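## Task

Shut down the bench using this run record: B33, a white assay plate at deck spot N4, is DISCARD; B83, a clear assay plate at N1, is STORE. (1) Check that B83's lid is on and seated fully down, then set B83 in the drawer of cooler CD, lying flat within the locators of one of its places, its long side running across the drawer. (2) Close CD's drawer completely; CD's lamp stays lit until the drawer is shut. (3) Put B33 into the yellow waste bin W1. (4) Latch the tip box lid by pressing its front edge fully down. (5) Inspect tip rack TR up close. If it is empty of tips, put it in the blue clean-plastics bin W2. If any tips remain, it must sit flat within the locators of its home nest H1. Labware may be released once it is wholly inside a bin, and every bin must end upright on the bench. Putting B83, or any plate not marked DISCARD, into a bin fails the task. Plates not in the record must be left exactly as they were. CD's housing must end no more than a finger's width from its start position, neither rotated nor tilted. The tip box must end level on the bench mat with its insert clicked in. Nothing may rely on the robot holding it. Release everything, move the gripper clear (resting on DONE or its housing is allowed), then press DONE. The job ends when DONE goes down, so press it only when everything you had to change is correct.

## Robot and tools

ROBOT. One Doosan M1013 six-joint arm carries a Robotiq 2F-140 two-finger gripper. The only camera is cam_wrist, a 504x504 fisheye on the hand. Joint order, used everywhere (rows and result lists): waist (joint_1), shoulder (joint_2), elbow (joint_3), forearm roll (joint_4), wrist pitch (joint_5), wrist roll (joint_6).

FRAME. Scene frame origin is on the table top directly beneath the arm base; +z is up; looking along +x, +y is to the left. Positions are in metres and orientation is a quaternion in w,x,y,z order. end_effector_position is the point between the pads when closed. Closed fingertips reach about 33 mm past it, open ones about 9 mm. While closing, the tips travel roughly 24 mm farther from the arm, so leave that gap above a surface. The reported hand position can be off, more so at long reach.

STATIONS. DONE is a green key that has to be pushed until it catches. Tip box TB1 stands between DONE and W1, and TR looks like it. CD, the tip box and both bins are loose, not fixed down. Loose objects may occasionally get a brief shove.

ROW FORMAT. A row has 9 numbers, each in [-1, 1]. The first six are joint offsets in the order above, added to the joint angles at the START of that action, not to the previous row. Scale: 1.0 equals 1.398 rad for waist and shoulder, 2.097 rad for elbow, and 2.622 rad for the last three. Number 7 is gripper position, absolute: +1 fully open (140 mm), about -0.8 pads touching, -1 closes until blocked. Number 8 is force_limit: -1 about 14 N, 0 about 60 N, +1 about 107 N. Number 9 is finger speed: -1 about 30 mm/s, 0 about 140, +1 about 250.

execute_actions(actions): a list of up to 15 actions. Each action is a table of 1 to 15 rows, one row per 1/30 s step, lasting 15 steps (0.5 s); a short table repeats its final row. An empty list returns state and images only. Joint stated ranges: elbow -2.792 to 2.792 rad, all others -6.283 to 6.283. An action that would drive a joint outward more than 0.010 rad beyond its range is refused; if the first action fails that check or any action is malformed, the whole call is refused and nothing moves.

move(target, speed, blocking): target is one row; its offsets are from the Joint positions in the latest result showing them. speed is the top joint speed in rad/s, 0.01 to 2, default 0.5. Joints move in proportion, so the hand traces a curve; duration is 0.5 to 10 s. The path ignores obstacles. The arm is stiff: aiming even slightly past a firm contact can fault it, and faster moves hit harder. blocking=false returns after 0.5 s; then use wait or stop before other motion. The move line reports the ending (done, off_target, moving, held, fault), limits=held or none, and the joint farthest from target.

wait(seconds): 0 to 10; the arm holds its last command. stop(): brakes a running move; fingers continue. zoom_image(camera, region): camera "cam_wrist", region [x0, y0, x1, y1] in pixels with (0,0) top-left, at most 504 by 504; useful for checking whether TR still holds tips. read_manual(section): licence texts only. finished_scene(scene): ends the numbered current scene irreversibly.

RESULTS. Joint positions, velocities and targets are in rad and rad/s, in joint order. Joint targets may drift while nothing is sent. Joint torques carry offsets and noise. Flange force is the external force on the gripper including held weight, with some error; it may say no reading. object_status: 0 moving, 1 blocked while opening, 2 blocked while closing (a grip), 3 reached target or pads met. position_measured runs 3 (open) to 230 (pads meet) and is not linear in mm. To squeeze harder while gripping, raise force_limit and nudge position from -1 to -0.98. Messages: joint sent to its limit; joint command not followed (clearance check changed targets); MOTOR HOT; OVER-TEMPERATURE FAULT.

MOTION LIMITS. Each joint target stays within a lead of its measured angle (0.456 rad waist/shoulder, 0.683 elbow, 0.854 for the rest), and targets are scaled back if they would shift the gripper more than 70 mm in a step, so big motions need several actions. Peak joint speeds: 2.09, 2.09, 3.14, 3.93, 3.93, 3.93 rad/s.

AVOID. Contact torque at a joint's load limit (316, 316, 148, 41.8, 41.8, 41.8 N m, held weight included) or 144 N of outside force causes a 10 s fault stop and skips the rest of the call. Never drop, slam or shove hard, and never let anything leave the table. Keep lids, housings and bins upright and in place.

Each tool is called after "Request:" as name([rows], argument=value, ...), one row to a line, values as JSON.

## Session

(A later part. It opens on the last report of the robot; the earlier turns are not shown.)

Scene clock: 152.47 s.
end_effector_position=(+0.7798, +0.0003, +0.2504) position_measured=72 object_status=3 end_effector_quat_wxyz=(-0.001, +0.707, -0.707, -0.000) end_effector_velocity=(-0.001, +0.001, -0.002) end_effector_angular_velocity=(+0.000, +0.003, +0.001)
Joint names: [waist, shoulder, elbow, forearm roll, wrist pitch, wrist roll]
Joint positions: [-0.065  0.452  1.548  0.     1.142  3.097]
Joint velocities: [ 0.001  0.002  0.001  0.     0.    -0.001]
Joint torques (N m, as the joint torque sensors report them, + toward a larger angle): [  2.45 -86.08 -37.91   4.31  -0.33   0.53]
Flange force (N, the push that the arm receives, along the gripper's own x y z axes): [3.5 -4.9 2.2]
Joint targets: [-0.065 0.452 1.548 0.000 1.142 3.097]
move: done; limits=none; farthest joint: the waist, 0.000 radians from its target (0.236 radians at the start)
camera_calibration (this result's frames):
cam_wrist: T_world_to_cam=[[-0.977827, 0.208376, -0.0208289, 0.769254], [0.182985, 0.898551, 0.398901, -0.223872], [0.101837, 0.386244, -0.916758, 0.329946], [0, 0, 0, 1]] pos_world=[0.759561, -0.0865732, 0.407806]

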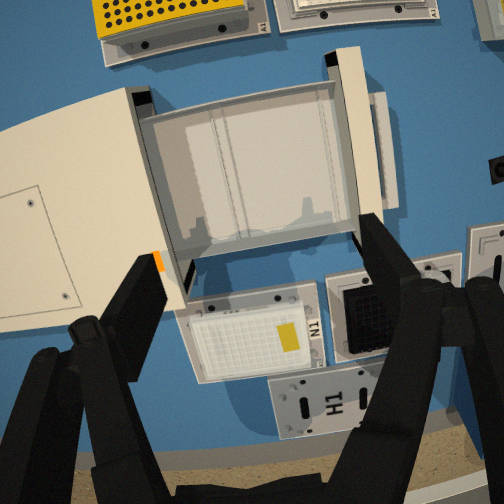

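Request:
move(target=[0.169,0.12,-0.023,0,-0.0465,0.6934,0.45,-0.5,-0.8], speed=0.8)

Request:
move(target=[0,0.0677,0.0148,0,-0.0477,0,0.45,-0.5,-0.8], speed=0.08)

Request:
move(target=[0,0,0,0,0,0,-1,-0.5,-0.8])

Request:
move(target=[0,-0.0677,-0.0148,0,0.0477,0,-1,-0.5,-0.8], speed=0.08)

Scene clock: 170.63 s.
end_effector_position=(+0.8158, +0.1944, +0.1388) position_measured=72 object_status=3 end_effector_quat_wxyz=(+0.002, +0.005, +1.000, +0.001) end_effector_velocity=(-0.001, -0.000, -0.001) end_effector_angular_velocity=(-0.000, +0.002, -0.001)
Joint names: [waist, shoulder, elbow, forearm roll, wrist pitch, wrist roll]
Joint positions: [0.171 0.62  1.499 0.    1.02  4.915]
Joint velocities: [-0.     0.001  0.001  0.     0.001  0.001]
Joint torques (N m, as the joint torque sensors report them, + toward a larger angle): [  3.56 -98.94 -34.89   3.89  -0.34   0.41]
Flange force (N, the push that the arm receives, along the gripper's own x y z axes): [-7.8 -3.1 2.6]
Joint targets: [0.171 0.620 1.499 0.000 1.020 4.915]
move: done; limits=none; farthest joint: the waist, 0.000 radians from its target (0.237 radians at the start)
camera_calibration (this result's frames):
cam_wrist: T_world_to_cam=[[0.218809, 0.975623, -0.0167894, -0.364211], [0.895698, -0.193998, 0.400112, -0.729535], [0.387101, -0.102586, -0.916313, 0.011216], [0, 0, 0, 1]] pos_world=[0.728794, 0.214954, 0.296058]

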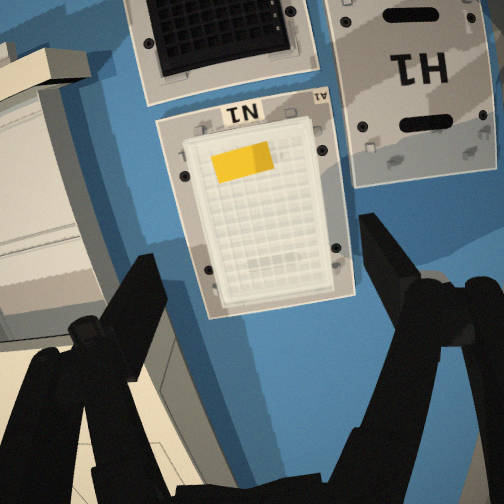

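Scene clock: 172.50 s.
end_effector_position=(+0.8214, +0.1956, +0.0451) position_measured=72 object_status=3 end_effector_quat_wxyz=(+0.002, +0.005, +1.000, +0.001) end_effector_velocity=(-0.001, -0.000, -0.002) end_effector_angular_velocity=(-0.002, +0.002, +0.001)
Joint names: [waist, shoulder, elbow, forearm roll, wrist pitch, wrist roll]
Joint positions: [0.171 0.714 1.53  0.    0.895 4.915]
Joint velocities: [ 0.     0.002  0.001 -0.002 -0.001  0.   ]
Joint torques (N m, as the joint torque sensors report them, + toward a larger angle): [   3.25 -102.31  -31.98    3.7    -0.53    0.55]
Flange force (N, the push that the arm receives, along the gripper's own x y z axes): [-5.2 -3.3 1.4]
Joint targets: [0.171 0.714 1.530 0.000 0.895 4.915]
move: done; limits=none; farthest joint: the waist, 0.000 radians from its target (0.000 radians at the start)
camera_calibration (this result's frames):
cam_wrist: T_world_to_cam=[[0.218805, 0.97562, -0.0170378, -0.368194], [0.895938, -0.193956, 0.399594, -0.696985], [0.386548, -0.102698, -0.916534, -0.0762359], [0, 0, 0, 1]] pos_world=[0.734487, 0.216204, 0.202365]

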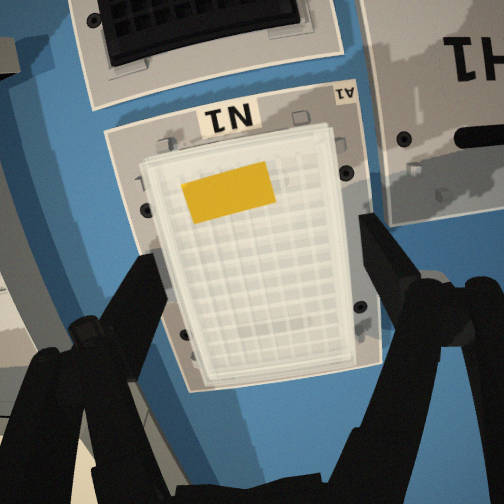

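Scene clock: 173.07 s.
end_effector_position=(+0.8214, +0.1956, +0.0451) position_measured=102 object_status=2 end_effector_quat_wxyz=(+0.002, +0.005, +1.000, +0.001) end_effector_velocity=(-0.000, +0.001, -0.001) end_effector_angular_velocity=(-0.000, +0.000, +0.001)
Joint names: [waist, shoulder, elbow, forearm roll, wrist pitch, wrist roll]
Joint positions: [0.171 0.714 1.53  0.    0.895 4.915]
Joint velocities: [ 0.001  0.001  0.    -0.    -0.001 -0.   ]
Joint torques (N m, as the joint torque sensors report them, + toward a larger angle): [  5.37 -88.22 -26.88   4.25  -2.05   0.5 ]
Flange force (N, the push that the arm receives, along the gripper's own x y z axes): [-2.3 -6.2 -16.6]
Joint targets: [0.171 0.714 1.530 0.000 0.895 4.915]
move: done; limits=none; farthest joint: the waist, 0.000 radians from its target (0.000 radians at the start)
camera_calibration (this result's frames):
cam_wrist: T_world_to_cam=[[0.218805, 0.97562, -0.0170385, -0.368194], [0.895939, -0.193956, 0.399593, -0.696981], [0.386547, -0.102699, -0.916534, -0.0762415], [0, 0, 0, 1]] pos_world=[0.734486, 0.216203, 0.202358]

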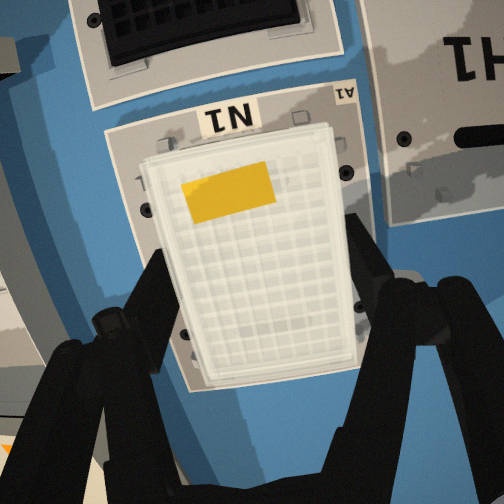

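Scene clock: 174.93 s.
end_effector_position=(+0.8158, +0.1944, +0.1388) position_measured=102 object_status=2 end_effector_quat_wxyz=(+0.002, +0.005, +1.000, +0.001) end_effector_velocity=(-0.001, -0.000, +0.001) end_effector_angular_velocity=(+0.000, +0.001, -0.001)
Joint names: [waist, shoulder, elbow, forearm roll, wrist pitch, wrist roll]
Joint positions: [0.171 0.62  1.499 0.    1.02  4.915]
Joint velocities: [-0.    -0.001  0.001  0.001  0.001  0.   ]
Joint torques (N m, as the joint torque sensors report them, + toward a larger angle): [  3.37 -98.13 -35.35   3.96  -0.54   0.7 ]
Flange force (N, the push that the arm receives, along the gripper's own x y z axes): [-5.2 -3.9 0.9]
Joint targets: [0.171 0.620 1.499 0.000 1.020 4.915]
move: done; limits=none; farthest joint: the elbow, 0.001 radians from its target (0.032 radians at the start)
camera_calibration (this result's frames):
cam_wrist: T_world_to_cam=[[0.218814, 0.975622, -0.0167902, -0.364219], [0.895698, -0.194002, 0.40011, -0.729528], [0.387099, -0.102588, -0.916313, 0.0112118], [0, 0, 0, 1]] pos_world=[0.728793, 0.214961, 0.29605]

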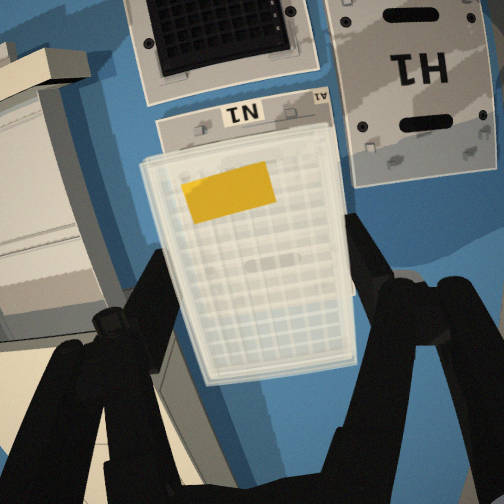

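Request:
move(target=[0,-0.114,0.0651,0,0.0097,-0.6876,-1,-0.5,-0.8], speed=0.7)

Request:
move(target=[-0.1724,0,0,0,0,0,-1,-0.5,-0.8], speed=0.25)

Request:
move(target=[0,0.0585,0.0287,0,-0.0541,0,-1,-0.5,-0.8], speed=0.08)

Scene clock: 187.90 s.
end_effector_position=(+0.7382, +0.1791, +0.2004) position_measured=102 object_status=2 end_effector_quat_wxyz=(-0.001, +0.781, -0.624, -0.000) end_effector_velocity=(+0.000, +0.000, -0.000) end_effector_angular_velocity=(+0.001, -0.000, -0.000)
Joint names: [waist, shoulder, elbow, forearm roll, wrist pitch, wrist roll]
Joint positions: [0.171 0.46  1.636 0.    1.045 3.112]
Joint velocities: [-0.     0.001 -0.001  0.001 -0.    -0.001]
Joint torques (N m, as the joint torque sensors report them, + toward a larger angle): [  2.28 -85.68 -35.87   3.97  -0.41   0.67]
Flange force (N, the push that the arm receives, along the gripper's own x y z axes): [3.7 -6.5 2.6]
Joint targets: [0.171 0.460 1.636 0.000 1.045 3.112]
move: done; limits=none; farthest joint: the waist, 0.000 radians from its target (0.000 radians at the start)
camera_calibration (this result's frames):
cam_wrist: T_world_to_cam=[[-0.999717, -0.0111089, -0.0210171, 0.745807], [-0.0185695, 0.91692, 0.398639, -0.211393], [0.0148425, 0.398917, -0.916867, 0.281227], [0, 0, 0, 1]] pos_world=[0.737497, 0.0899298, 0.357792]

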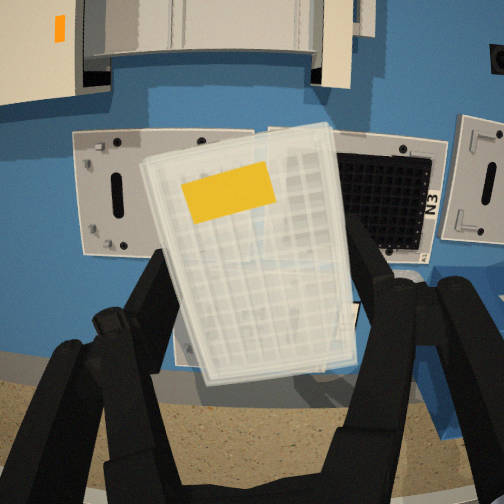

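Scene clock: 189.23 s.
end_effector_position=(+0.7597, -0.0023, +0.2001) position_measured=102 object_status=2 end_effector_quat_wxyz=(-0.001, +0.700, -0.714, -0.000) end_effector_velocity=(+0.000, -0.002, -0.000) end_effector_angular_velocity=(-0.001, +0.001, -0.001)
Joint names: [waist, shoulder, elbow, forearm roll, wrist pitch, wrist roll]
Joint positions: [-0.07   0.46   1.636  0.     1.045  3.112]
Joint velocities: [-0.001  0.001 -0.001 -0.001  0.001  0.   ]
Joint torques (N m, as the joint torque sensors report them, + toward a larger angle): [  1.   -85.35 -36.15   3.97  -0.45   0.59]
Flange force (N, the push that the arm receives, along the gripper's own x y z axes): [1.9 -5.1 2.4]
Joint targets: [-0.070 0.460 1.636 0.000 1.045 3.112]
move: done; limits=none; farthest joint: the waist, 0.000 radians from its target (0.241 radians at the start)
camera_calibration (this result's frames):
cam_wrist: T_world_to_cam=[[-0.973493, 0.227788, -0.0205935, 0.745757], [0.200918, 0.894718, 0.398887, -0.211413], [0.109287, 0.384176, -0.916769, 0.281227], [0, 0, 0, 1]] pos_world=[0.737731, -0.0887609, 0.357508]

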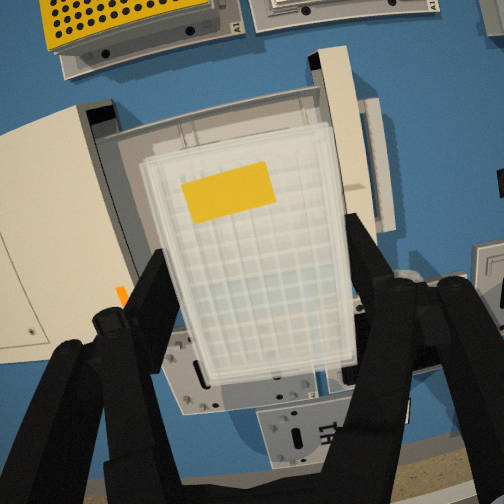

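Scene clock: 191.30 s.
end_effector_position=(+0.7596, -0.0021, +0.1102) position_measured=102 object_status=2 end_effector_quat_wxyz=(-0.001, +0.700, -0.714, -0.000) end_effector_velocity=(-0.002, -0.000, -0.001) end_effector_angular_velocity=(-0.001, +0.003, +0.001)
Joint names: [waist, shoulder, elbow, forearm roll, wrist pitch, wrist roll]
Joint positions: [-0.07   0.542  1.696  0.     0.903  3.112]
Joint velocities: [-0.     0.001  0.002 -0.001  0.    -0.   ]
Joint torques (N m, as the joint torque sensors report them, + toward a larger angle): [  3.2  -89.48 -32.55   3.6   -0.54   0.47]
Flange force (N, the push that the arm receives, along the gripper's own x y z axes): [4.5 -5.1 2.5]
Joint targets: [-0.070 0.542 1.696 0.000 0.903 3.112]
move: done; limits=none; farthest joint: the waist, 0.000 radians from its target (0.000 radians at the start)
camera_calibration (this result's frames):
cam_wrist: T_world_to_cam=[[-0.973495, 0.227791, -0.0204638, 0.743835], [0.200973, 0.894716, 0.398865, -0.175715], [0.109167, 0.38418, -0.916781, 0.198818], [0, 0, 0, 1]] pos_world=[0.737729, -0.0886063, 0.267581]

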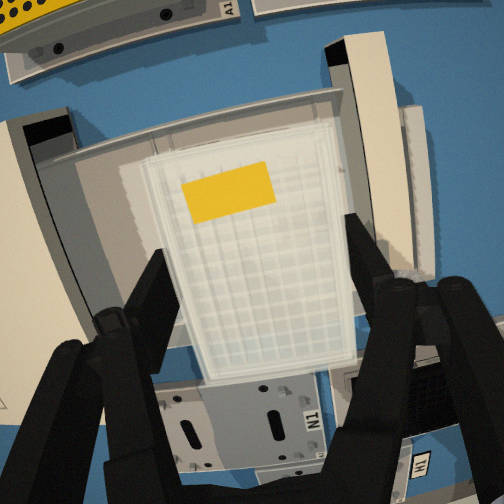

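Request:
move(target=[-0.0038,0.0182,0.006,0,-0.0145,-0.002,-1,-0.5,-0.8], speed=0.03)

Request:
zoom_image(camera="cam_wrist", region=[80,70,420,410])

Scene clock: 201.33 s.
end_effector_position=(+0.7596, -0.0061, +0.0855) position_measured=102 object_status=2 end_effector_quat_wxyz=(-0.001, +0.700, -0.714, -0.000) end_effector_velocity=(+0.000, -0.001, -0.000) end_effector_angular_velocity=(-0.000, -0.000, -0.001)
Joint names: [waist, shoulder, elbow, forearm roll, wrist pitch, wrist roll]
Joint positions: [-0.075  0.568  1.709  0.     0.865  3.107]
Joint velocities: [-0.001  0.    -0.    -0.    -0.     0.   ]
Joint torques (N m, as the joint torque sensors report them, + toward a larger angle): [  3.24 -90.45 -31.13   3.43  -0.17   0.59]
Flange force (N, the push that the arm receives, along the gripper's own x y z axes): [5.0 -5.4 2.8]
Joint targets: [-0.075 0.568 1.709 0.000 0.865 3.107]
move: done; limits=none; farthest joint: the waist, 0.000 radians from its target (0.005 radians at the start)
camera_calibration (this result's frames):
cam_wrist: T_world_to_cam=[[-0.973479, 0.227858, -0.0204577, 0.74417], [0.201037, 0.894702, 0.398864, -0.162317], [0.109188, 0.384173, -0.916782, 0.177662], [0, 0, 0, 1]] pos_world=[0.737667, -0.0925932, 0.242843]

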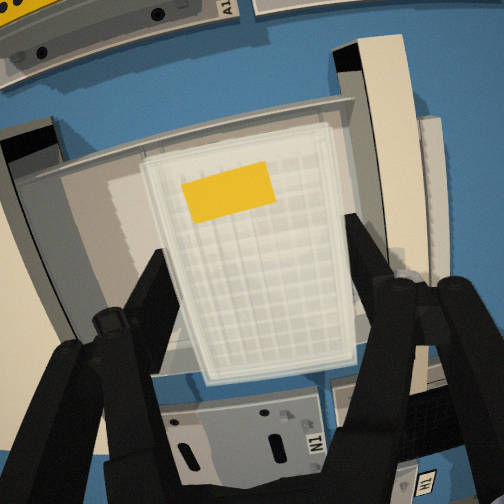

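Region (80, 70, 420, 410) of cam_wrist's 504x504 image, scaled by 1.482, with more detail than that image has.

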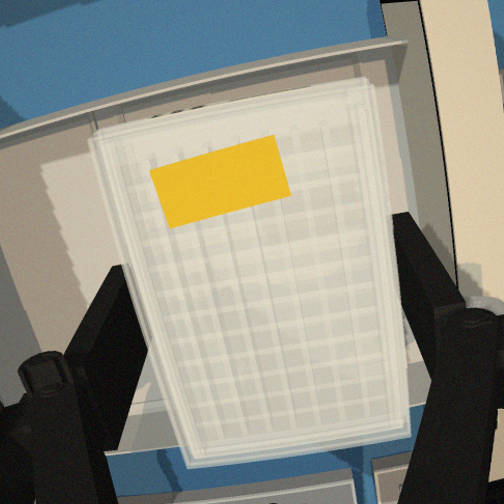

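Request:
move(target=[0,0.0103,0.003,0,-0.0079,0,-1,-0.5,-0.8], speed=0.02)

Request:
zoom_image(camera="cam_wrist", region=[80,70,420,410])

Scene clock: 206.27 s.
end_effector_position=(+0.7595, -0.0061, +0.0719) position_measured=102 object_status=2 end_effector_quat_wxyz=(-0.001, +0.700, -0.714, -0.000) end_effector_velocity=(-0.001, -0.000, -0.001) end_effector_angular_velocity=(+0.000, +0.001, -0.001)
Joint names: [waist, shoulder, elbow, forearm roll, wrist pitch, wrist roll]
Joint positions: [-0.075  0.582  1.715  0.     0.845  3.107]
Joint velocities: [-0.001  0.001  0.001  0.    -0.001  0.   ]
Joint torques (N m, as the joint torque sensors report them, + toward a larger angle): [  3.43 -91.3  -30.68   3.41  -0.44   0.51]
Flange force (N, the push that the arm receives, along the gripper's own x y z axes): [5.2 -5.6 3.2]
Joint targets: [-0.075 0.582 1.715 0.000 0.845 3.107]
move: done; limits=none; farthest joint: the waist, 0.000 radians from its target (0.000 radians at the start)
camera_calibration (this result's frames):
cam_wrist: T_world_to_cam=[[-0.973478, 0.22786, -0.0204825, 0.743819], [0.201029, 0.894702, 0.398867, -0.156909], [0.109212, 0.384171, -0.91678, 0.165212], [0, 0, 0, 1]] pos_world=[0.737592, -0.0925691, 0.229284]

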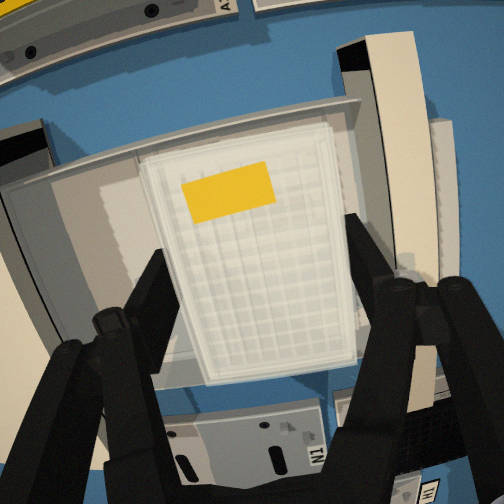

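Region (80, 70, 420, 410) of cam_wrist's 504x504 image, scaled by 1.482, with more detail than that image has.

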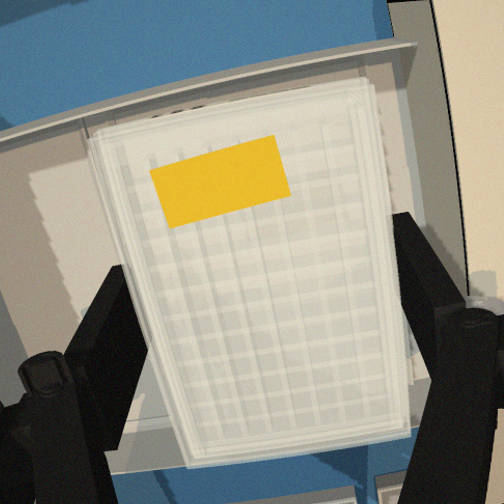

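Request:
move(target=[0,0.006,0.0016,0,-0.0045,-0.006,-1,-0.5,-0.8], speed=0.015)

Request:
zoom_image(camera="cam_wrist", region=[80,70,420,410])

Scene clock: 218.43 s.
end_effector_position=(+0.7595, -0.0061, +0.0642) position_measured=102 object_status=2 end_effector_quat_wxyz=(-0.001, +0.706, -0.708, -0.000) end_effector_velocity=(-0.000, +0.000, -0.001) end_effector_angular_velocity=(+0.001, +0.001, -0.001)
Joint names: [waist, shoulder, elbow, forearm roll, wrist pitch, wrist roll]
Joint positions: [-0.075  0.59   1.718  0.     0.833  3.092]
Joint velocities: [-0.     0.002 -0.     0.001 -0.    -0.   ]
Joint torques (N m, as the joint torque sensors report them, + toward a larger angle): [  2.62 -92.82 -30.53   3.37  -0.39   0.54]
Flange force (N, the push that the arm receives, along the gripper's own x y z axes): [4.3 -6.8 5.1]
Joint targets: [-0.075 0.590 1.718 0.000 0.833 3.092]
move: done; limits=none; farthest joint: the waist, 0.000 radians from its target (0.000 radians at the start)
camera_calibration (this result's frames):
cam_wrist: T_world_to_cam=[[-0.976936, 0.212541, -0.0205684, 0.746171], [0.186917, 0.897758, 0.398864, -0.143091], [0.10324, 0.38582, -0.916779, 0.162651], [0, 0, 0, 1]] pos_world=[0.738915, -0.0928848, 0.221537]

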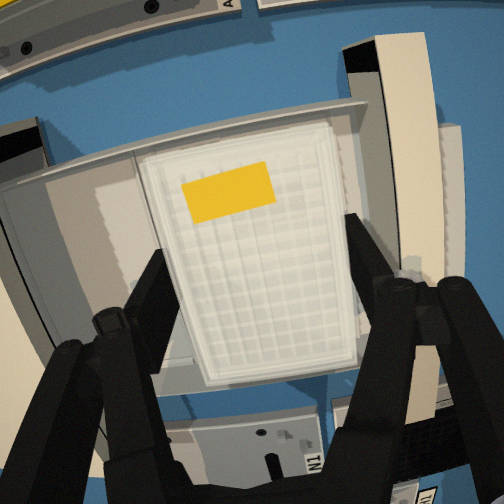

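Region (80, 70, 420, 410) of cam_wrist's 504x504 image, scaled by 1.482, with more detail than that image has.

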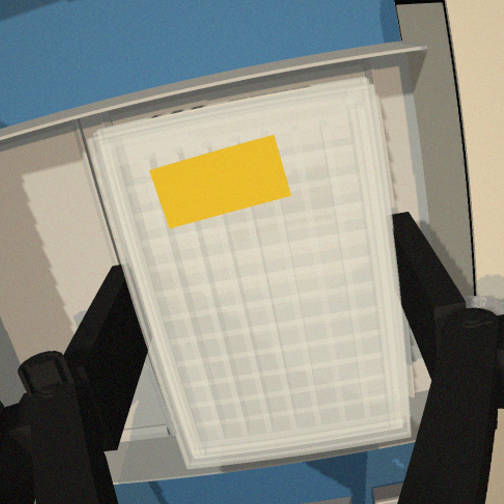

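Request:
move(target=[0,0.0037,0.001,0,-0.0028,0,-1,-0.5,-0.8], speed=0.01)

Request:
zoom_image(camera="cam_wrist", region=[80,70,420,410])

Scene clock: 224.17 s.
end_effector_position=(+0.7594, -0.0060, +0.0594) position_measured=102 object_status=2 end_effector_quat_wxyz=(-0.001, +0.706, -0.708, -0.000) end_effector_velocity=(+0.002, +0.000, +0.001) end_effector_angular_velocity=(-0.000, -0.003, +0.000)
Joint names: [waist, shoulder, elbow, forearm roll, wrist pitch, wrist roll]
Joint positions: [-0.075  0.596  1.72   0.     0.826  3.092]
Joint velocities: [ 0.001 -0.001 -0.002  0.    -0.001  0.   ]
Joint torques (N m, as the joint torque sensors report them, + toward a larger angle): [  2.31 -91.58 -30.65   3.31  -0.37   0.52]
Flange force (N, the push that the arm receives, along the gripper's own x y z axes): [3.5 -3.6 1.4]
Joint targets: [-0.075 0.596 1.720 0.000 0.826 3.092]
move: done; limits=none; farthest joint: the waist, 0.000 radians from its target (0.000 radians at the start)
camera_calibration (this result's frames):
cam_wrist: T_world_to_cam=[[-0.976939, 0.212521, -0.0206408, 0.746024], [0.18687, 0.897763, 0.398874, -0.14115], [0.1033, 0.385818, -0.916773, 0.158227], [0, 0, 0, 1]] pos_world=[0.738851, -0.0928733, 0.216758]

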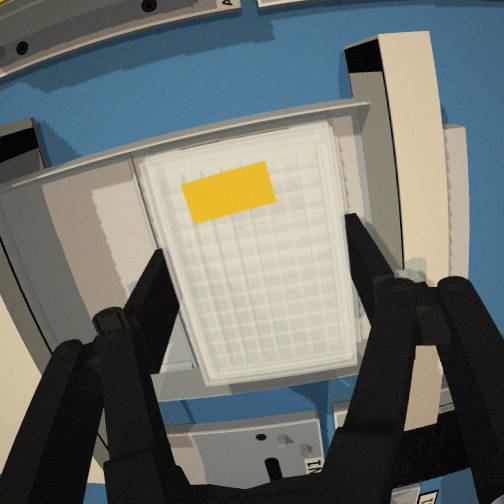

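Region (80, 70, 420, 410) of cam_wrist's 504x504 image, scaled by 1.482, with more detail than that image has.

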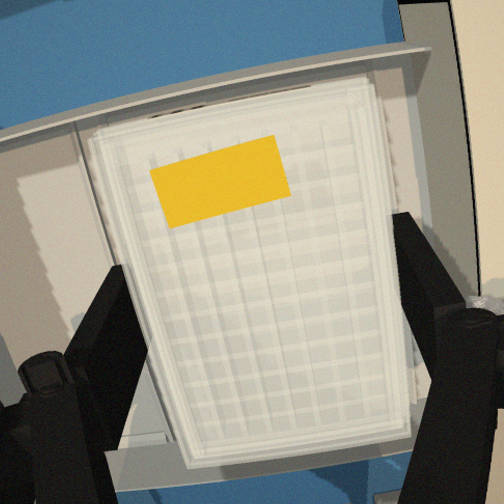

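Request:
move(target=[0.0005,0.0022,0.0006,0,-0.0017,0,-1,-0.5,-0.8], speed=0.01)

Scene clock: 229.63 s.
end_effector_position=(+0.7594, -0.0055, +0.0565) position_measured=102 object_status=2 end_effector_quat_wxyz=(-0.001, +0.706, -0.708, -0.000) end_effector_velocity=(-0.001, +0.001, -0.001) end_effector_angular_velocity=(+0.000, +0.002, -0.000)
Joint names: [waist, shoulder, elbow, forearm roll, wrist pitch, wrist roll]
Joint positions: [-0.075  0.599  1.722  0.     0.821  3.092]
Joint velocities: [ 0.001  0.     0.002  0.001 -0.001  0.   ]
Joint torques (N m, as the joint torque sensors report them, + toward a larger angle): [  3.27 -92.42 -30.35   3.32  -0.29   0.6 ]
Flange force (N, the push that the arm receives, along the gripper's own x y z axes): [4.9 -4.8 4.0]
Joint targets: [-0.075 0.599 1.722 0.000 0.821 3.092]
move: done; limits=none; farthest joint: the waist, 0.000 radians from its target (0.001 radians at the start)
camera_calibration (this result's frames):
cam_wrist: T_world_to_cam=[[-0.977079, 0.21186, -0.0207657, 0.745943], [0.186212, 0.897893, 0.398891, -0.139995], [0.103154, 0.385881, -0.916763, 0.15553], [0, 0, 0, 1]] pos_world=[0.738871, -0.0923506, 0.213917]

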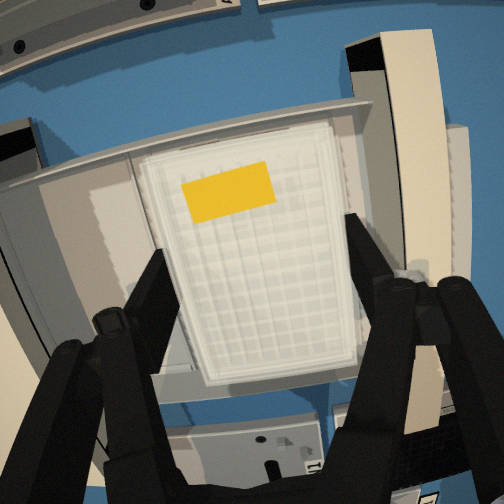

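Request:
move(target=[0,0.0022,0.0006,0,-0.0017,0,-1,-0.5,-0.8], speed=0.01)

Scene clock: 232.67 s.
end_effector_position=(+0.7594, -0.0055, +0.0537) position_measured=102 object_status=2 end_effector_quat_wxyz=(-0.001, +0.706, -0.708, -0.000) end_effector_velocity=(-0.001, +0.000, -0.001) end_effector_angular_velocity=(+0.000, +0.000, -0.001)
Joint names: [waist, shoulder, elbow, forearm roll, wrist pitch, wrist roll]
Joint positions: [-0.075  0.602  1.723  0.     0.817  3.092]
Joint velocities: [-0.     0.     0.001  0.    -0.001  0.   ]
Joint torques (N m, as the joint torque sensors report them, + toward a larger angle): [  2.82 -92.36 -30.12   3.34  -0.37   0.57]
Flange force (N, the push that the arm receives, along the gripper's own x y z axes): [4.1 -4.7 3.3]
Joint targets: [-0.075 0.602 1.723 0.000 0.817 3.092]
move: done; limits=none; farthest joint: the waist, 0.000 radians from its target (0.000 radians at the start)
camera_calibration (this result's frames):
cam_wrist: T_world_to_cam=[[-0.977081, 0.211839, -0.0208891, 0.745856], [0.186143, 0.897899, 0.398908, -0.138813], [0.10326, 0.385877, -0.916753, 0.152849], [0, 0, 0, 1]] pos_world=[0.738818, -0.0923418, 0.211078]

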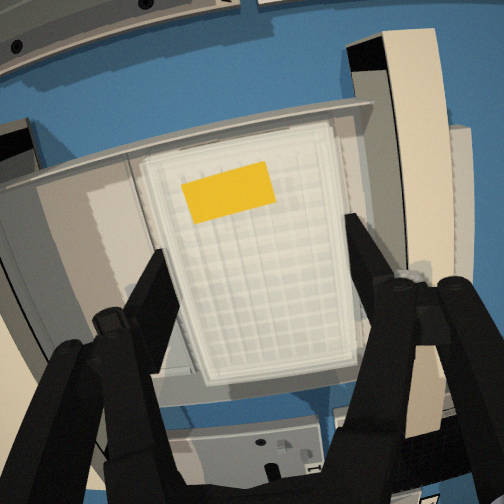

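Request:
move(target=[0,0.0022,0.0006,0,-0.0017,0,-1,-0.5,-0.8], speed=0.01)

Scene clock: 237.10 s.
end_effector_position=(+0.7593, -0.0055, +0.0509) position_measured=102 object_status=2 end_effector_quat_wxyz=(-0.001, +0.706, -0.708, +0.000) end_effector_velocity=(+0.000, +0.000, -0.001) end_effector_angular_velocity=(+0.001, +0.000, -0.001)
Joint names: [waist, shoulder, elbow, forearm roll, wrist pitch, wrist roll]
Joint positions: [-0.075  0.605  1.724  0.     0.812  3.092]
Joint velocities: [-0.     0.002 -0.001  0.001 -0.001  0.   ]
Joint torques (N m, as the joint torque sensors report them, + toward a larger angle): [  2.12 -92.42 -29.8    3.22  -0.31   0.55]
Flange force (N, the push that the arm receives, along the gripper's own x y z axes): [3.5 -5.4 2.9]
Joint targets: [-0.075 0.605 1.724 0.000 0.812 3.092]
move: done; limits=none; farthest joint: the waist, 0.000 radians from its target (0.000 radians at the start)
camera_calibration (this result's frames):
cam_wrist: T_world_to_cam=[[-0.977074, 0.211858, -0.0210129, 0.745752], [0.186111, 0.897898, 0.398925, -0.137657], [0.103383, 0.385869, -0.916743, 0.150158], [0, 0, 0, 1]] pos_world=[0.738751, -0.092333, 0.208242]

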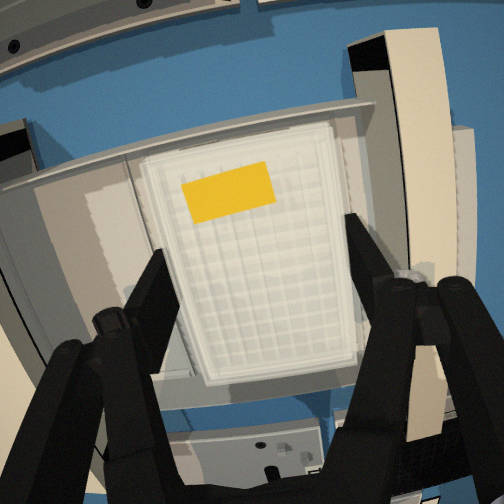

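Request:
move(target=[0,0.002,0.0005,0,-0.0014,0,-1,-0.5,-0.8], speed=0.01)

Scene clock: 241.73 s.
end_effector_position=(+0.7592, -0.0055, +0.0483) position_measured=102 object_status=2 end_effector_quat_wxyz=(-0.001, +0.706, -0.708, -0.000) end_effector_velocity=(+0.001, +0.001, +0.001) end_effector_angular_velocity=(+0.001, -0.001, -0.000)
Joint names: [waist, shoulder, elbow, forearm roll, wrist pitch, wrist roll]
Joint positions: [-0.075  0.607  1.725  0.     0.809  3.092]
Joint velocities: [ 0.001 -0.    -0.001  0.001  0.001  0.   ]
Joint torques (N m, as the joint torque sensors report them, + toward a larger angle): [  3.01 -92.58 -30.17   3.32  -0.31   0.5 ]
Flange force (N, the push that the arm receives, along the gripper's own x y z axes): [4.3 -4.2 3.0]
Joint targets: [-0.075 0.608 1.725 0.000 0.809 3.092]
move: done; limits=none; farthest joint: the waist, 0.000 radians from its target (0.000 radians at the start)
camera_calibration (this result's frames):
cam_wrist: T_world_to_cam=[[-0.977082, 0.211839, -0.0208447, 0.745588], [0.186161, 0.897898, 0.398902, -0.136671], [0.103219, 0.385879, -0.916757, 0.147966], [0, 0, 0, 1]] pos_world=[0.738671, -0.0923247, 0.205709]

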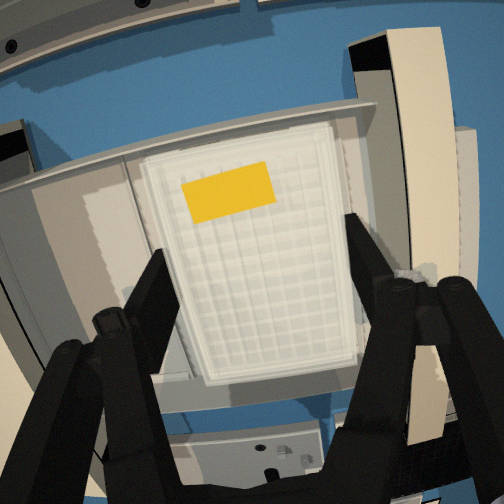

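Request:
move(target=[0,0.002,0.0005,0,-0.0014,0,-1,-0.5,-0.8], speed=0.01)

Scene clock: 244.53 s.
end_effector_position=(+0.7592, -0.0055, +0.0460) position_measured=102 object_status=2 end_effector_quat_wxyz=(-0.001, +0.706, -0.708, -0.000) end_effector_velocity=(-0.001, -0.000, -0.001) end_effector_angular_velocity=(-0.000, +0.003, +0.000)
Joint names: [waist, shoulder, elbow, forearm roll, wrist pitch, wrist roll]
Joint positions: [-0.075  0.61   1.726  0.     0.805  3.092]
Joint velocities: [ 0.     0.002 -0.    -0.     0.002 -0.   ]
Joint torques (N m, as the joint torque sensors report them, + toward a larger angle): [  1.99 -52.46  -8.62   3.08  -0.59   0.52]
Flange force (N, the push that the arm receives, along the gripper's own x y z axes): [3.2 -4.7 -49.9]
Joint targets: [-0.075 0.610 1.726 0.000 0.805 3.092]
move: done; limits=none; farthest joint: the waist, 0.000 radians from its target (0.000 radians at the start)
camera_calibration (this result's frames):
cam_wrist: T_world_to_cam=[[-0.977076, 0.211856, -0.0209702, 0.745531], [0.186126, 0.897898, 0.398919, -0.135714], [0.103342, 0.385871, -0.916746, 0.145724], [0, 0, 0, 1]] pos_world=[0.738641, -0.0923188, 0.203365]

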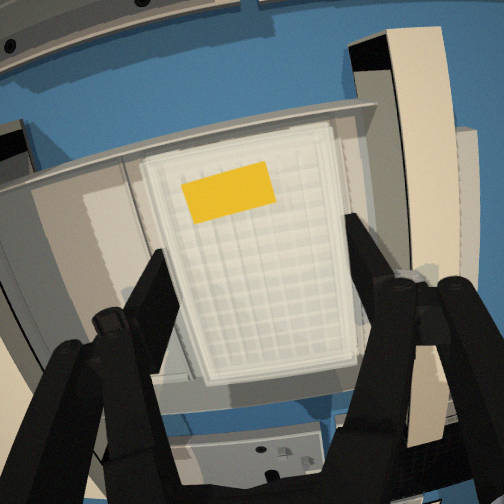

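Request:
move(target=[0,-0.0012,0,0,0.0006,0,0.3,-0.5,-1], speed=0.01)

Request:
move(target=[0,-0.047,-0.0143,0,0.037,0,0.3,-0.5,-1], speed=0.06)

Request:
move(target=[0,-0.0585,-0.0287,0,0.0541,0,0.3,-0.5,-0.8], speed=0.15)

Request:
zoom_image(camera="cam_wrist", region=[120,50,400,330])

Scene clock: 250.30 s.
end_effector_position=(+0.7590, -0.0055, +0.0472) position_measured=91 object_status=3 end_effector_quat_wxyz=(-0.001, +0.706, -0.708, -0.000) end_effector_velocity=(+0.000, -0.000, -0.001) end_effector_angular_velocity=(+0.001, +0.001, -0.001)
Joint names: [waist, shoulder, elbow, forearm roll, wrist pitch, wrist roll]
Joint positions: [-0.075  0.608  1.726  0.     0.807  3.091]
Joint velocities: [-0.001  0.001 -0.001  0.001  0.     0.   ]
Joint torques (N m, as the joint torque sensors report them, + toward a larger angle): [  3.31 -92.65 -29.93   3.34  -0.44   0.57]
Flange force (N, the push that the arm receives, along the gripper's own x y z axes): [5.1 -4.8 3.2]
Joint targets: [-0.075 0.608 1.726 0.000 0.807 3.092]
move: done; limits=none; farthest joint: the wrist roll, 0.001 radians from its target (0.000 radians at the start)
camera_calibration (this result's frames):
cam_wrist: T_world_to_cam=[[-0.977081, 0.211827, -0.021005, 0.745376], [0.186086, 0.897904, 0.398924, -0.136142], [0.103364, 0.385873, -0.916743, 0.146842], [0, 0, 0, 1]] pos_world=[0.738449, -0.0923111, 0.204584]

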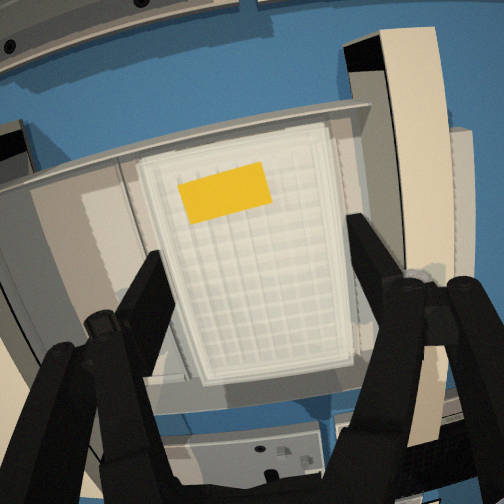

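Scene clock: 252.20 s.
end_effector_position=(+0.7595, -0.0056, +0.1097) position_measured=91 object_status=3 end_effector_quat_wxyz=(-0.001, +0.706, -0.708, -0.000) end_effector_velocity=(-0.001, +0.000, -0.000) end_effector_angular_velocity=(+0.000, +0.002, +0.001)
Joint names: [waist, shoulder, elbow, forearm roll, wrist pitch, wrist roll]
Joint positions: [-0.075  0.543  1.696  0.     0.904  3.091]
Joint velocities: [ 0.     0.     0.     0.     0.001 -0.   ]
Joint torques (N m, as the joint torque sensors report them, + toward a larger angle): [  2.99 -89.91 -32.26   3.68  -0.36   0.46]
Flange force (N, the push that the arm receives, along the gripper's own x y z axes): [4.7 -6.4 3.6]
Joint targets: [-0.075 0.543 1.696 0.000 0.904 3.091]
move: done; limits=none; farthest joint: the waist, 0.000 radians from its target (0.000 radians at the start)
camera_calibration (this result's frames):
cam_wrist: T_world_to_cam=[[-0.977109, 0.211825, -0.019709, 0.747], [0.186605, 0.897876, 0.398743, -0.161406], [0.10216, 0.385938, -0.916851, 0.205062], [0, 0, 0, 1]] pos_world=[0.739071, -0.0924517, 0.267094]

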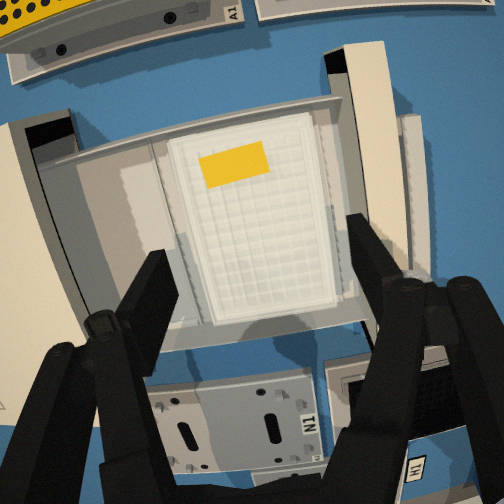

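Scene clock: 253.50 s.
end_effector_position=(+0.7595, -0.0058, +0.1996) position_measured=91 object_status=3 end_effector_quat_wxyz=(-0.001, +0.706, -0.708, -0.000) end_effector_velocity=(-0.000, -0.000, -0.000) end_effector_angular_velocity=(-0.001, -0.000, +0.000)
Joint names: [waist, shoulder, elbow, forearm roll, wrist pitch, wrist roll]
Joint positions: [-0.075  0.461  1.636  0.     1.045  3.091]
Joint velocities: [ 0.    -0.     0.001 -0.001 -0.     0.   ]
Joint torques (N m, as the joint torque sensors report them, + toward a larger angle): [  2.54 -85.14 -35.55   3.98  -0.28   0.54]
Flange force (N, the push that the arm receives, along the gripper's own x y z axes): [3.7 -5.3 1.9]
Joint targets: [-0.075 0.461 1.636 0.000 1.045 3.091]
move: done; limits=none; farthest joint: the wrist pitch, 0.001 radians from its target (0.142 radians at the start)
camera_calibration (this result's frames):
cam_wrist: T_world_to_cam=[[-0.977107, 0.211822, -0.0198275, 0.748908], [0.186555, 0.897879, 0.398762, -0.197099], [0.102269, 0.385934, -0.91684, 0.287472], [0, 0, 0, 1]] pos_world=[0.739134, -0.0926098, 0.35701]

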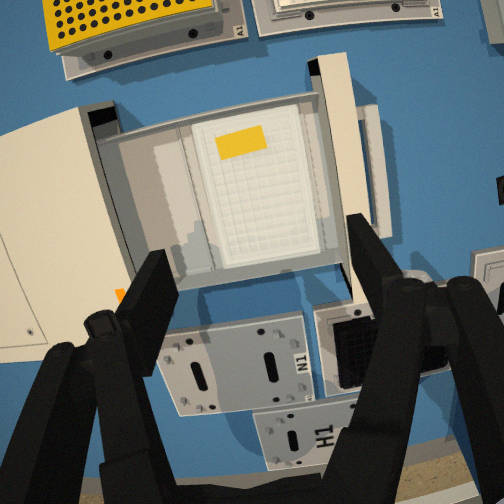

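Region (120, 50, 400, 330) of cam_wrist's 504x504 image, scaled by 1.800, with more detail than that image has.

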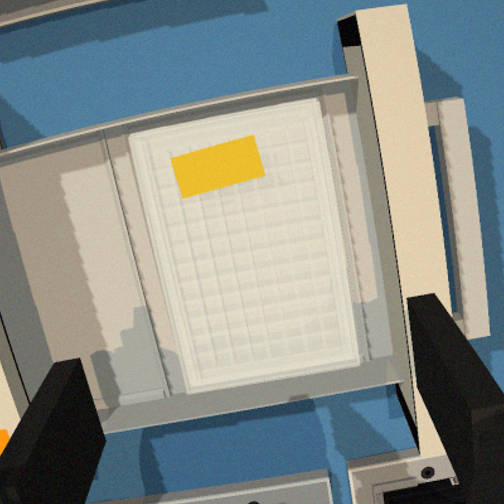

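Request:
move(target=[0,-0.1486,0.1443,0,-0.0362,0.598,-1,0,0], speed=0.8)

Request:
move(target=[0,0.1104,0.041,0,-0.0917,0,-1,0,0], speed=0.2)

Request:
move(target=[0,0.0756,-0.0868,0,0.0292,0,-1,0,0], speed=0.06)

Request:
move(target=[0,0.0645,-0.0776,0,0.0276,0,-1,0,0], speed=0.06)

Scene clock: 270.47 s.
end_effector_position=(+0.6105, +0.0021, +0.1999) position_measured=233 object_status=3 end_effector_quat_wxyz=(+0.000, -0.000, +1.000, +0.001) end_effector_velocity=(-0.000, +0.001, -0.001) end_effector_angular_velocity=(+0.000, +0.001, +0.001)
Joint names: [waist, shoulder, elbow, forearm roll, wrist pitch, wrist roll]
Joint positions: [-0.075  0.253  1.939  0.     0.95   4.659]
Joint velocities: [ 0.001  0.001  0.     0.    -0.001  0.001]
Joint torques (N m, as the joint torque sensors report them, + toward a larger angle): [  3.35 -63.62 -33.75   3.76  -0.5    0.56]
Flange force (N, the push that the arm receives, along the gripper's own x y z axes): [-5.8 -6.1 3.0]
Joint targets: [-0.075 0.253 1.939 0.000 0.950 4.659]
move: done; limits=none; farthest joint: the waist, 0.000 radians from its target (0.000 radians at the start)
camera_calibration (this result's frames):
cam_wrist: T_world_to_cam=[[0.208696, 0.977816, -0.0179495, -0.124311], [0.898956, -0.184572, 0.397255, -0.608807], [0.38513, -0.0990412, -0.917533, 0.128373], [0, 0, 0, 1]] pos_world=[0.523793, 0.0218982, 0.357407]

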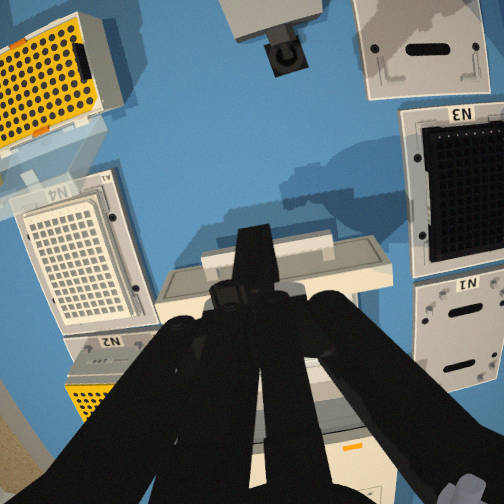

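Scene clock: 272.03 s.
end_effector_position=(+0.6106, +0.0023, +0.0700) position_measured=233 object_status=3 end_effector_quat_wxyz=(+0.000, -0.000, +1.000, +0.001) end_effector_velocity=(-0.000, +0.001, -0.001) end_effector_angular_velocity=(+0.000, +0.001, +0.001)
Joint names: [waist, shoulder, elbow, forearm roll, wrist pitch, wrist roll]
Joint positions: [-0.075  0.408  2.025  0.     0.71   4.659]
Joint velocities: [ 0.001  0.001 -0.     0.     0.001 -0.   ]
Joint torques (N m, as the joint torque sensors report them, + toward a larger angle): [  3.14 -72.09 -26.76   3.1   -0.52   0.53]
Flange force (N, the push that the arm receives, along the gripper's own x y z axes): [-5.9 -5.6 4.7]
Joint targets: [-0.075 0.408 2.025 0.000 0.710 4.659]
move: done; limits=none; farthest joint: the waist, 0.000 radians from its target (0.000 radians at the start)
camera_calibration (this result's frames):
cam_wrist: T_world_to_cam=[[0.208713, 0.977812, -0.017939, -0.12689], [0.898916, -0.184583, 0.397339, -0.557283], [0.385212, -0.0990555, -0.917496, 0.00916671], [0, 0, 0, 1]] pos_world=[0.523903, 0.0221171, 0.227565]

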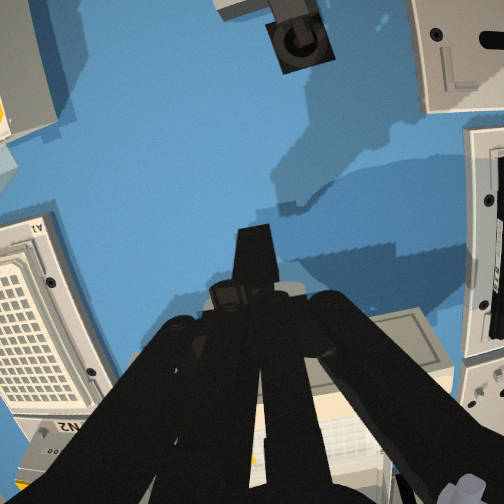

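Scene clock: 275.37 s.
end_effector_position=(+0.7004, -0.0024, +0.0700) position_measured=233 object_status=3 end_effector_quat_wxyz=(+0.000, -0.000, +1.000, +0.001) end_effector_velocity=(-0.001, +0.000, -0.001) end_effector_angular_velocity=(-0.000, +0.002, +0.000)
Joint names: [waist, shoulder, elbow, forearm roll, wrist pitch, wrist roll]
Joint positions: [-0.075  0.513  1.843  0.     0.787  4.659]
Joint velocities: [ 0.     0.001  0.    -0.     0.     0.   ]
Joint torques (N m, as the joint torque sensors report them, + toward a larger angle): [  3.1  -83.43 -29.93   3.02  -0.93   0.61]
Flange force (N, the push that the arm receives, along the gripper's own x y z axes): [-3.7 -5.1 3.0]
Joint targets: [-0.075 0.513 1.843 0.000 0.787 4.659]
move: done; limits=none; farthest joint: the waist, 0.000 radians from its target (0.000 radians at the start)
camera_calibration (this result's frames):
cam_wrist: T_world_to_cam=[[0.208707, 0.977813, -0.0179716, -0.140978], [0.899002, -0.184586, 0.397143, -0.638893], [0.385014, -0.0990431, -0.917581, -0.0257297], [0, 0, 0, 1]] pos_world=[0.613696, 0.0173709, 0.227589]

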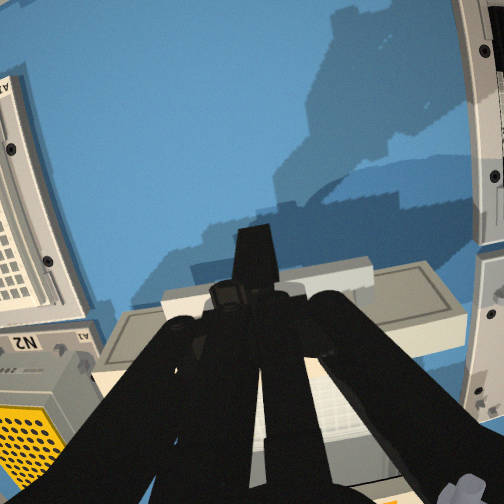

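Scene clock: 278.37 s.
end_effector_position=(+0.7754, -0.0064, +0.0702) position_measured=233 object_status=3 end_effector_quat_wxyz=(+0.000, -0.000, +1.000, +0.001) end_effector_velocity=(+0.001, -0.001, +0.002) end_effector_angular_velocity=(-0.001, -0.004, +0.001)
Joint names: [waist, shoulder, elbow, forearm roll, wrist pitch, wrist roll]
Joint positions: [-0.075  0.603  1.68   0.     0.859  4.659]
Joint velocities: [-0.    -0.002 -0.001 -0.001 -0.001 -0.   ]
Joint torques (N m, as the joint torque sensors report them, + toward a larger angle): [  1.61 -93.58 -31.82   3.14  -0.95   0.58]
Flange force (N, the push that the arm receives, along the gripper's own x y z axes): [-4.1 -2.7 1.8]
Joint targets: [-0.075 0.603 1.680 0.000 0.859 4.659]
move: done; limits=none; farthest joint: the waist, 0.000 radians from its target (0.000 radians at the start)
camera_calibration (this result's frames):
cam_wrist: T_world_to_cam=[[0.20871, 0.977813, -0.0179387, -0.15275], [0.898922, -0.184582, 0.397328, -0.707039], [0.385201, -0.0990517, -0.917501, -0.0549659], [0, 0, 0, 1]] pos_world=[0.688626, 0.0134098, 0.227755]

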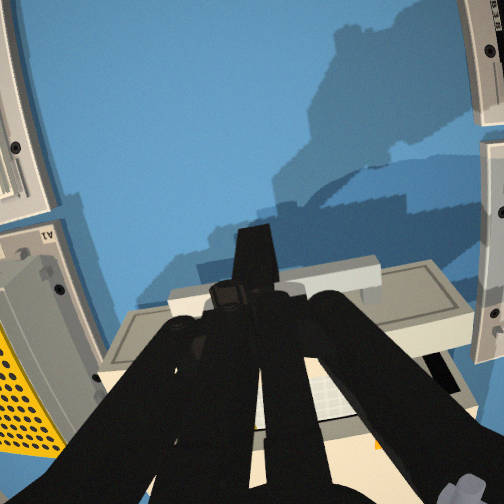

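Request:
move(target=[0,0.0132,-0.016,0,0.0058,0,-1,0,0], speed=0.03)

Request:
move(target=[0,0.007,-0.0086,0,0.0031,0,-1,0,0], speed=0.02)

Scene clock: 284.30 s.
end_effector_position=(+0.7901, -0.0072, +0.0701) position_measured=233 object_status=3 end_effector_quat_wxyz=(+0.000, -0.000, +1.000, +0.001) end_effector_velocity=(-0.001, +0.000, +0.001) end_effector_angular_velocity=(-0.000, +0.000, +0.001)
Joint names: [waist, shoulder, elbow, forearm roll, wrist pitch, wrist roll]
Joint positions: [-0.075  0.622  1.646  0.     0.874  4.659]
Joint velocities: [ 0.001 -0.003  0.002 -0.001  0.001 -0.   ]
Joint torques (N m, as the joint torque sensors report them, + toward a larger angle): [  1.45 -95.5  -32.1    3.22  -0.85   0.54]
Flange force (N, the push that the arm receives, along the gripper's own x y z axes): [-3.8 -2.1 1.6]
Joint targets: [-0.075 0.622 1.646 0.000 0.874 4.659]
move: done; limits=none; farthest joint: the waist, 0.000 radians from its target (0.000 radians at the start)
camera_calibration (this result's frames):
cam_wrist: T_world_to_cam=[[0.208707, 0.977813, -0.0179553, -0.155068], [0.898965, -0.184584, 0.397229, -0.720428], [0.385101, -0.0990458, -0.917544, -0.0607708], [0, 0, 0, 1]] pos_world=[0.703406, 0.012629, 0.227631]

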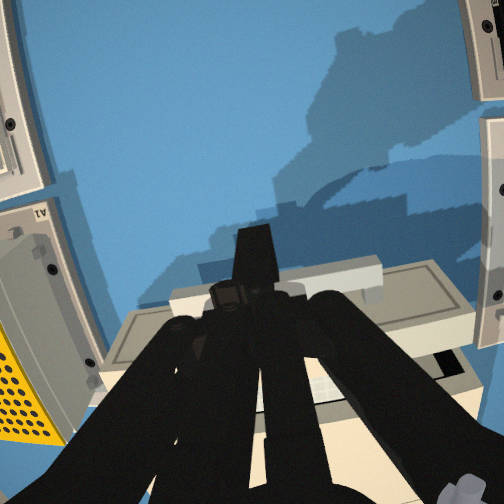

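Scene clock: 285.43 s.
end_effector_position=(+0.7980, -0.0076, +0.0701) position_measured=233 object_status=3 end_effector_quat_wxyz=(+0.000, -0.000, +1.000, +0.001) end_effector_velocity=(-0.000, +0.000, -0.001) end_effector_angular_velocity=(+0.000, +0.001, -0.000)
Joint names: [waist, shoulder, elbow, forearm roll, wrist pitch, wrist roll]
Joint positions: [-0.075  0.632  1.628  0.     0.882  4.659]
Joint velocities: [ 0.     0.001  0.     0.001 -0.     0.   ]
Joint torques (N m, as the joint torque sensors report them, + toward a larger angle): [  1.98 -96.23 -32.47   3.35  -0.87   0.58]
Flange force (N, the push that the arm receives, along the gripper's own x y z axes): [-3.9 -3.1 2.2]
Joint targets: [-0.075 0.632 1.628 0.000 0.882 4.659]
move: done; limits=none; farthest joint: the waist, 0.000 radians from its target (0.000 radians at the start)
camera_calibration (this result's frames):
cam_wrist: T_world_to_cam=[[0.20871, 0.977813, -0.0179369, -0.156308], [0.898918, -0.184581, 0.397336, -0.727555], [0.385209, -0.0990517, -0.917498, -0.0639383], [0, 0, 0, 1]] pos_world=[0.711265, 0.0122134, 0.227617]

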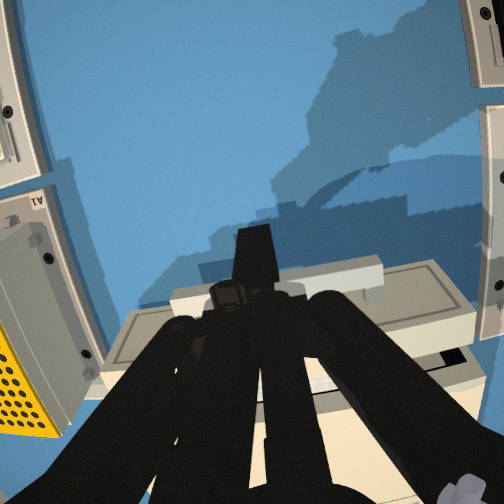

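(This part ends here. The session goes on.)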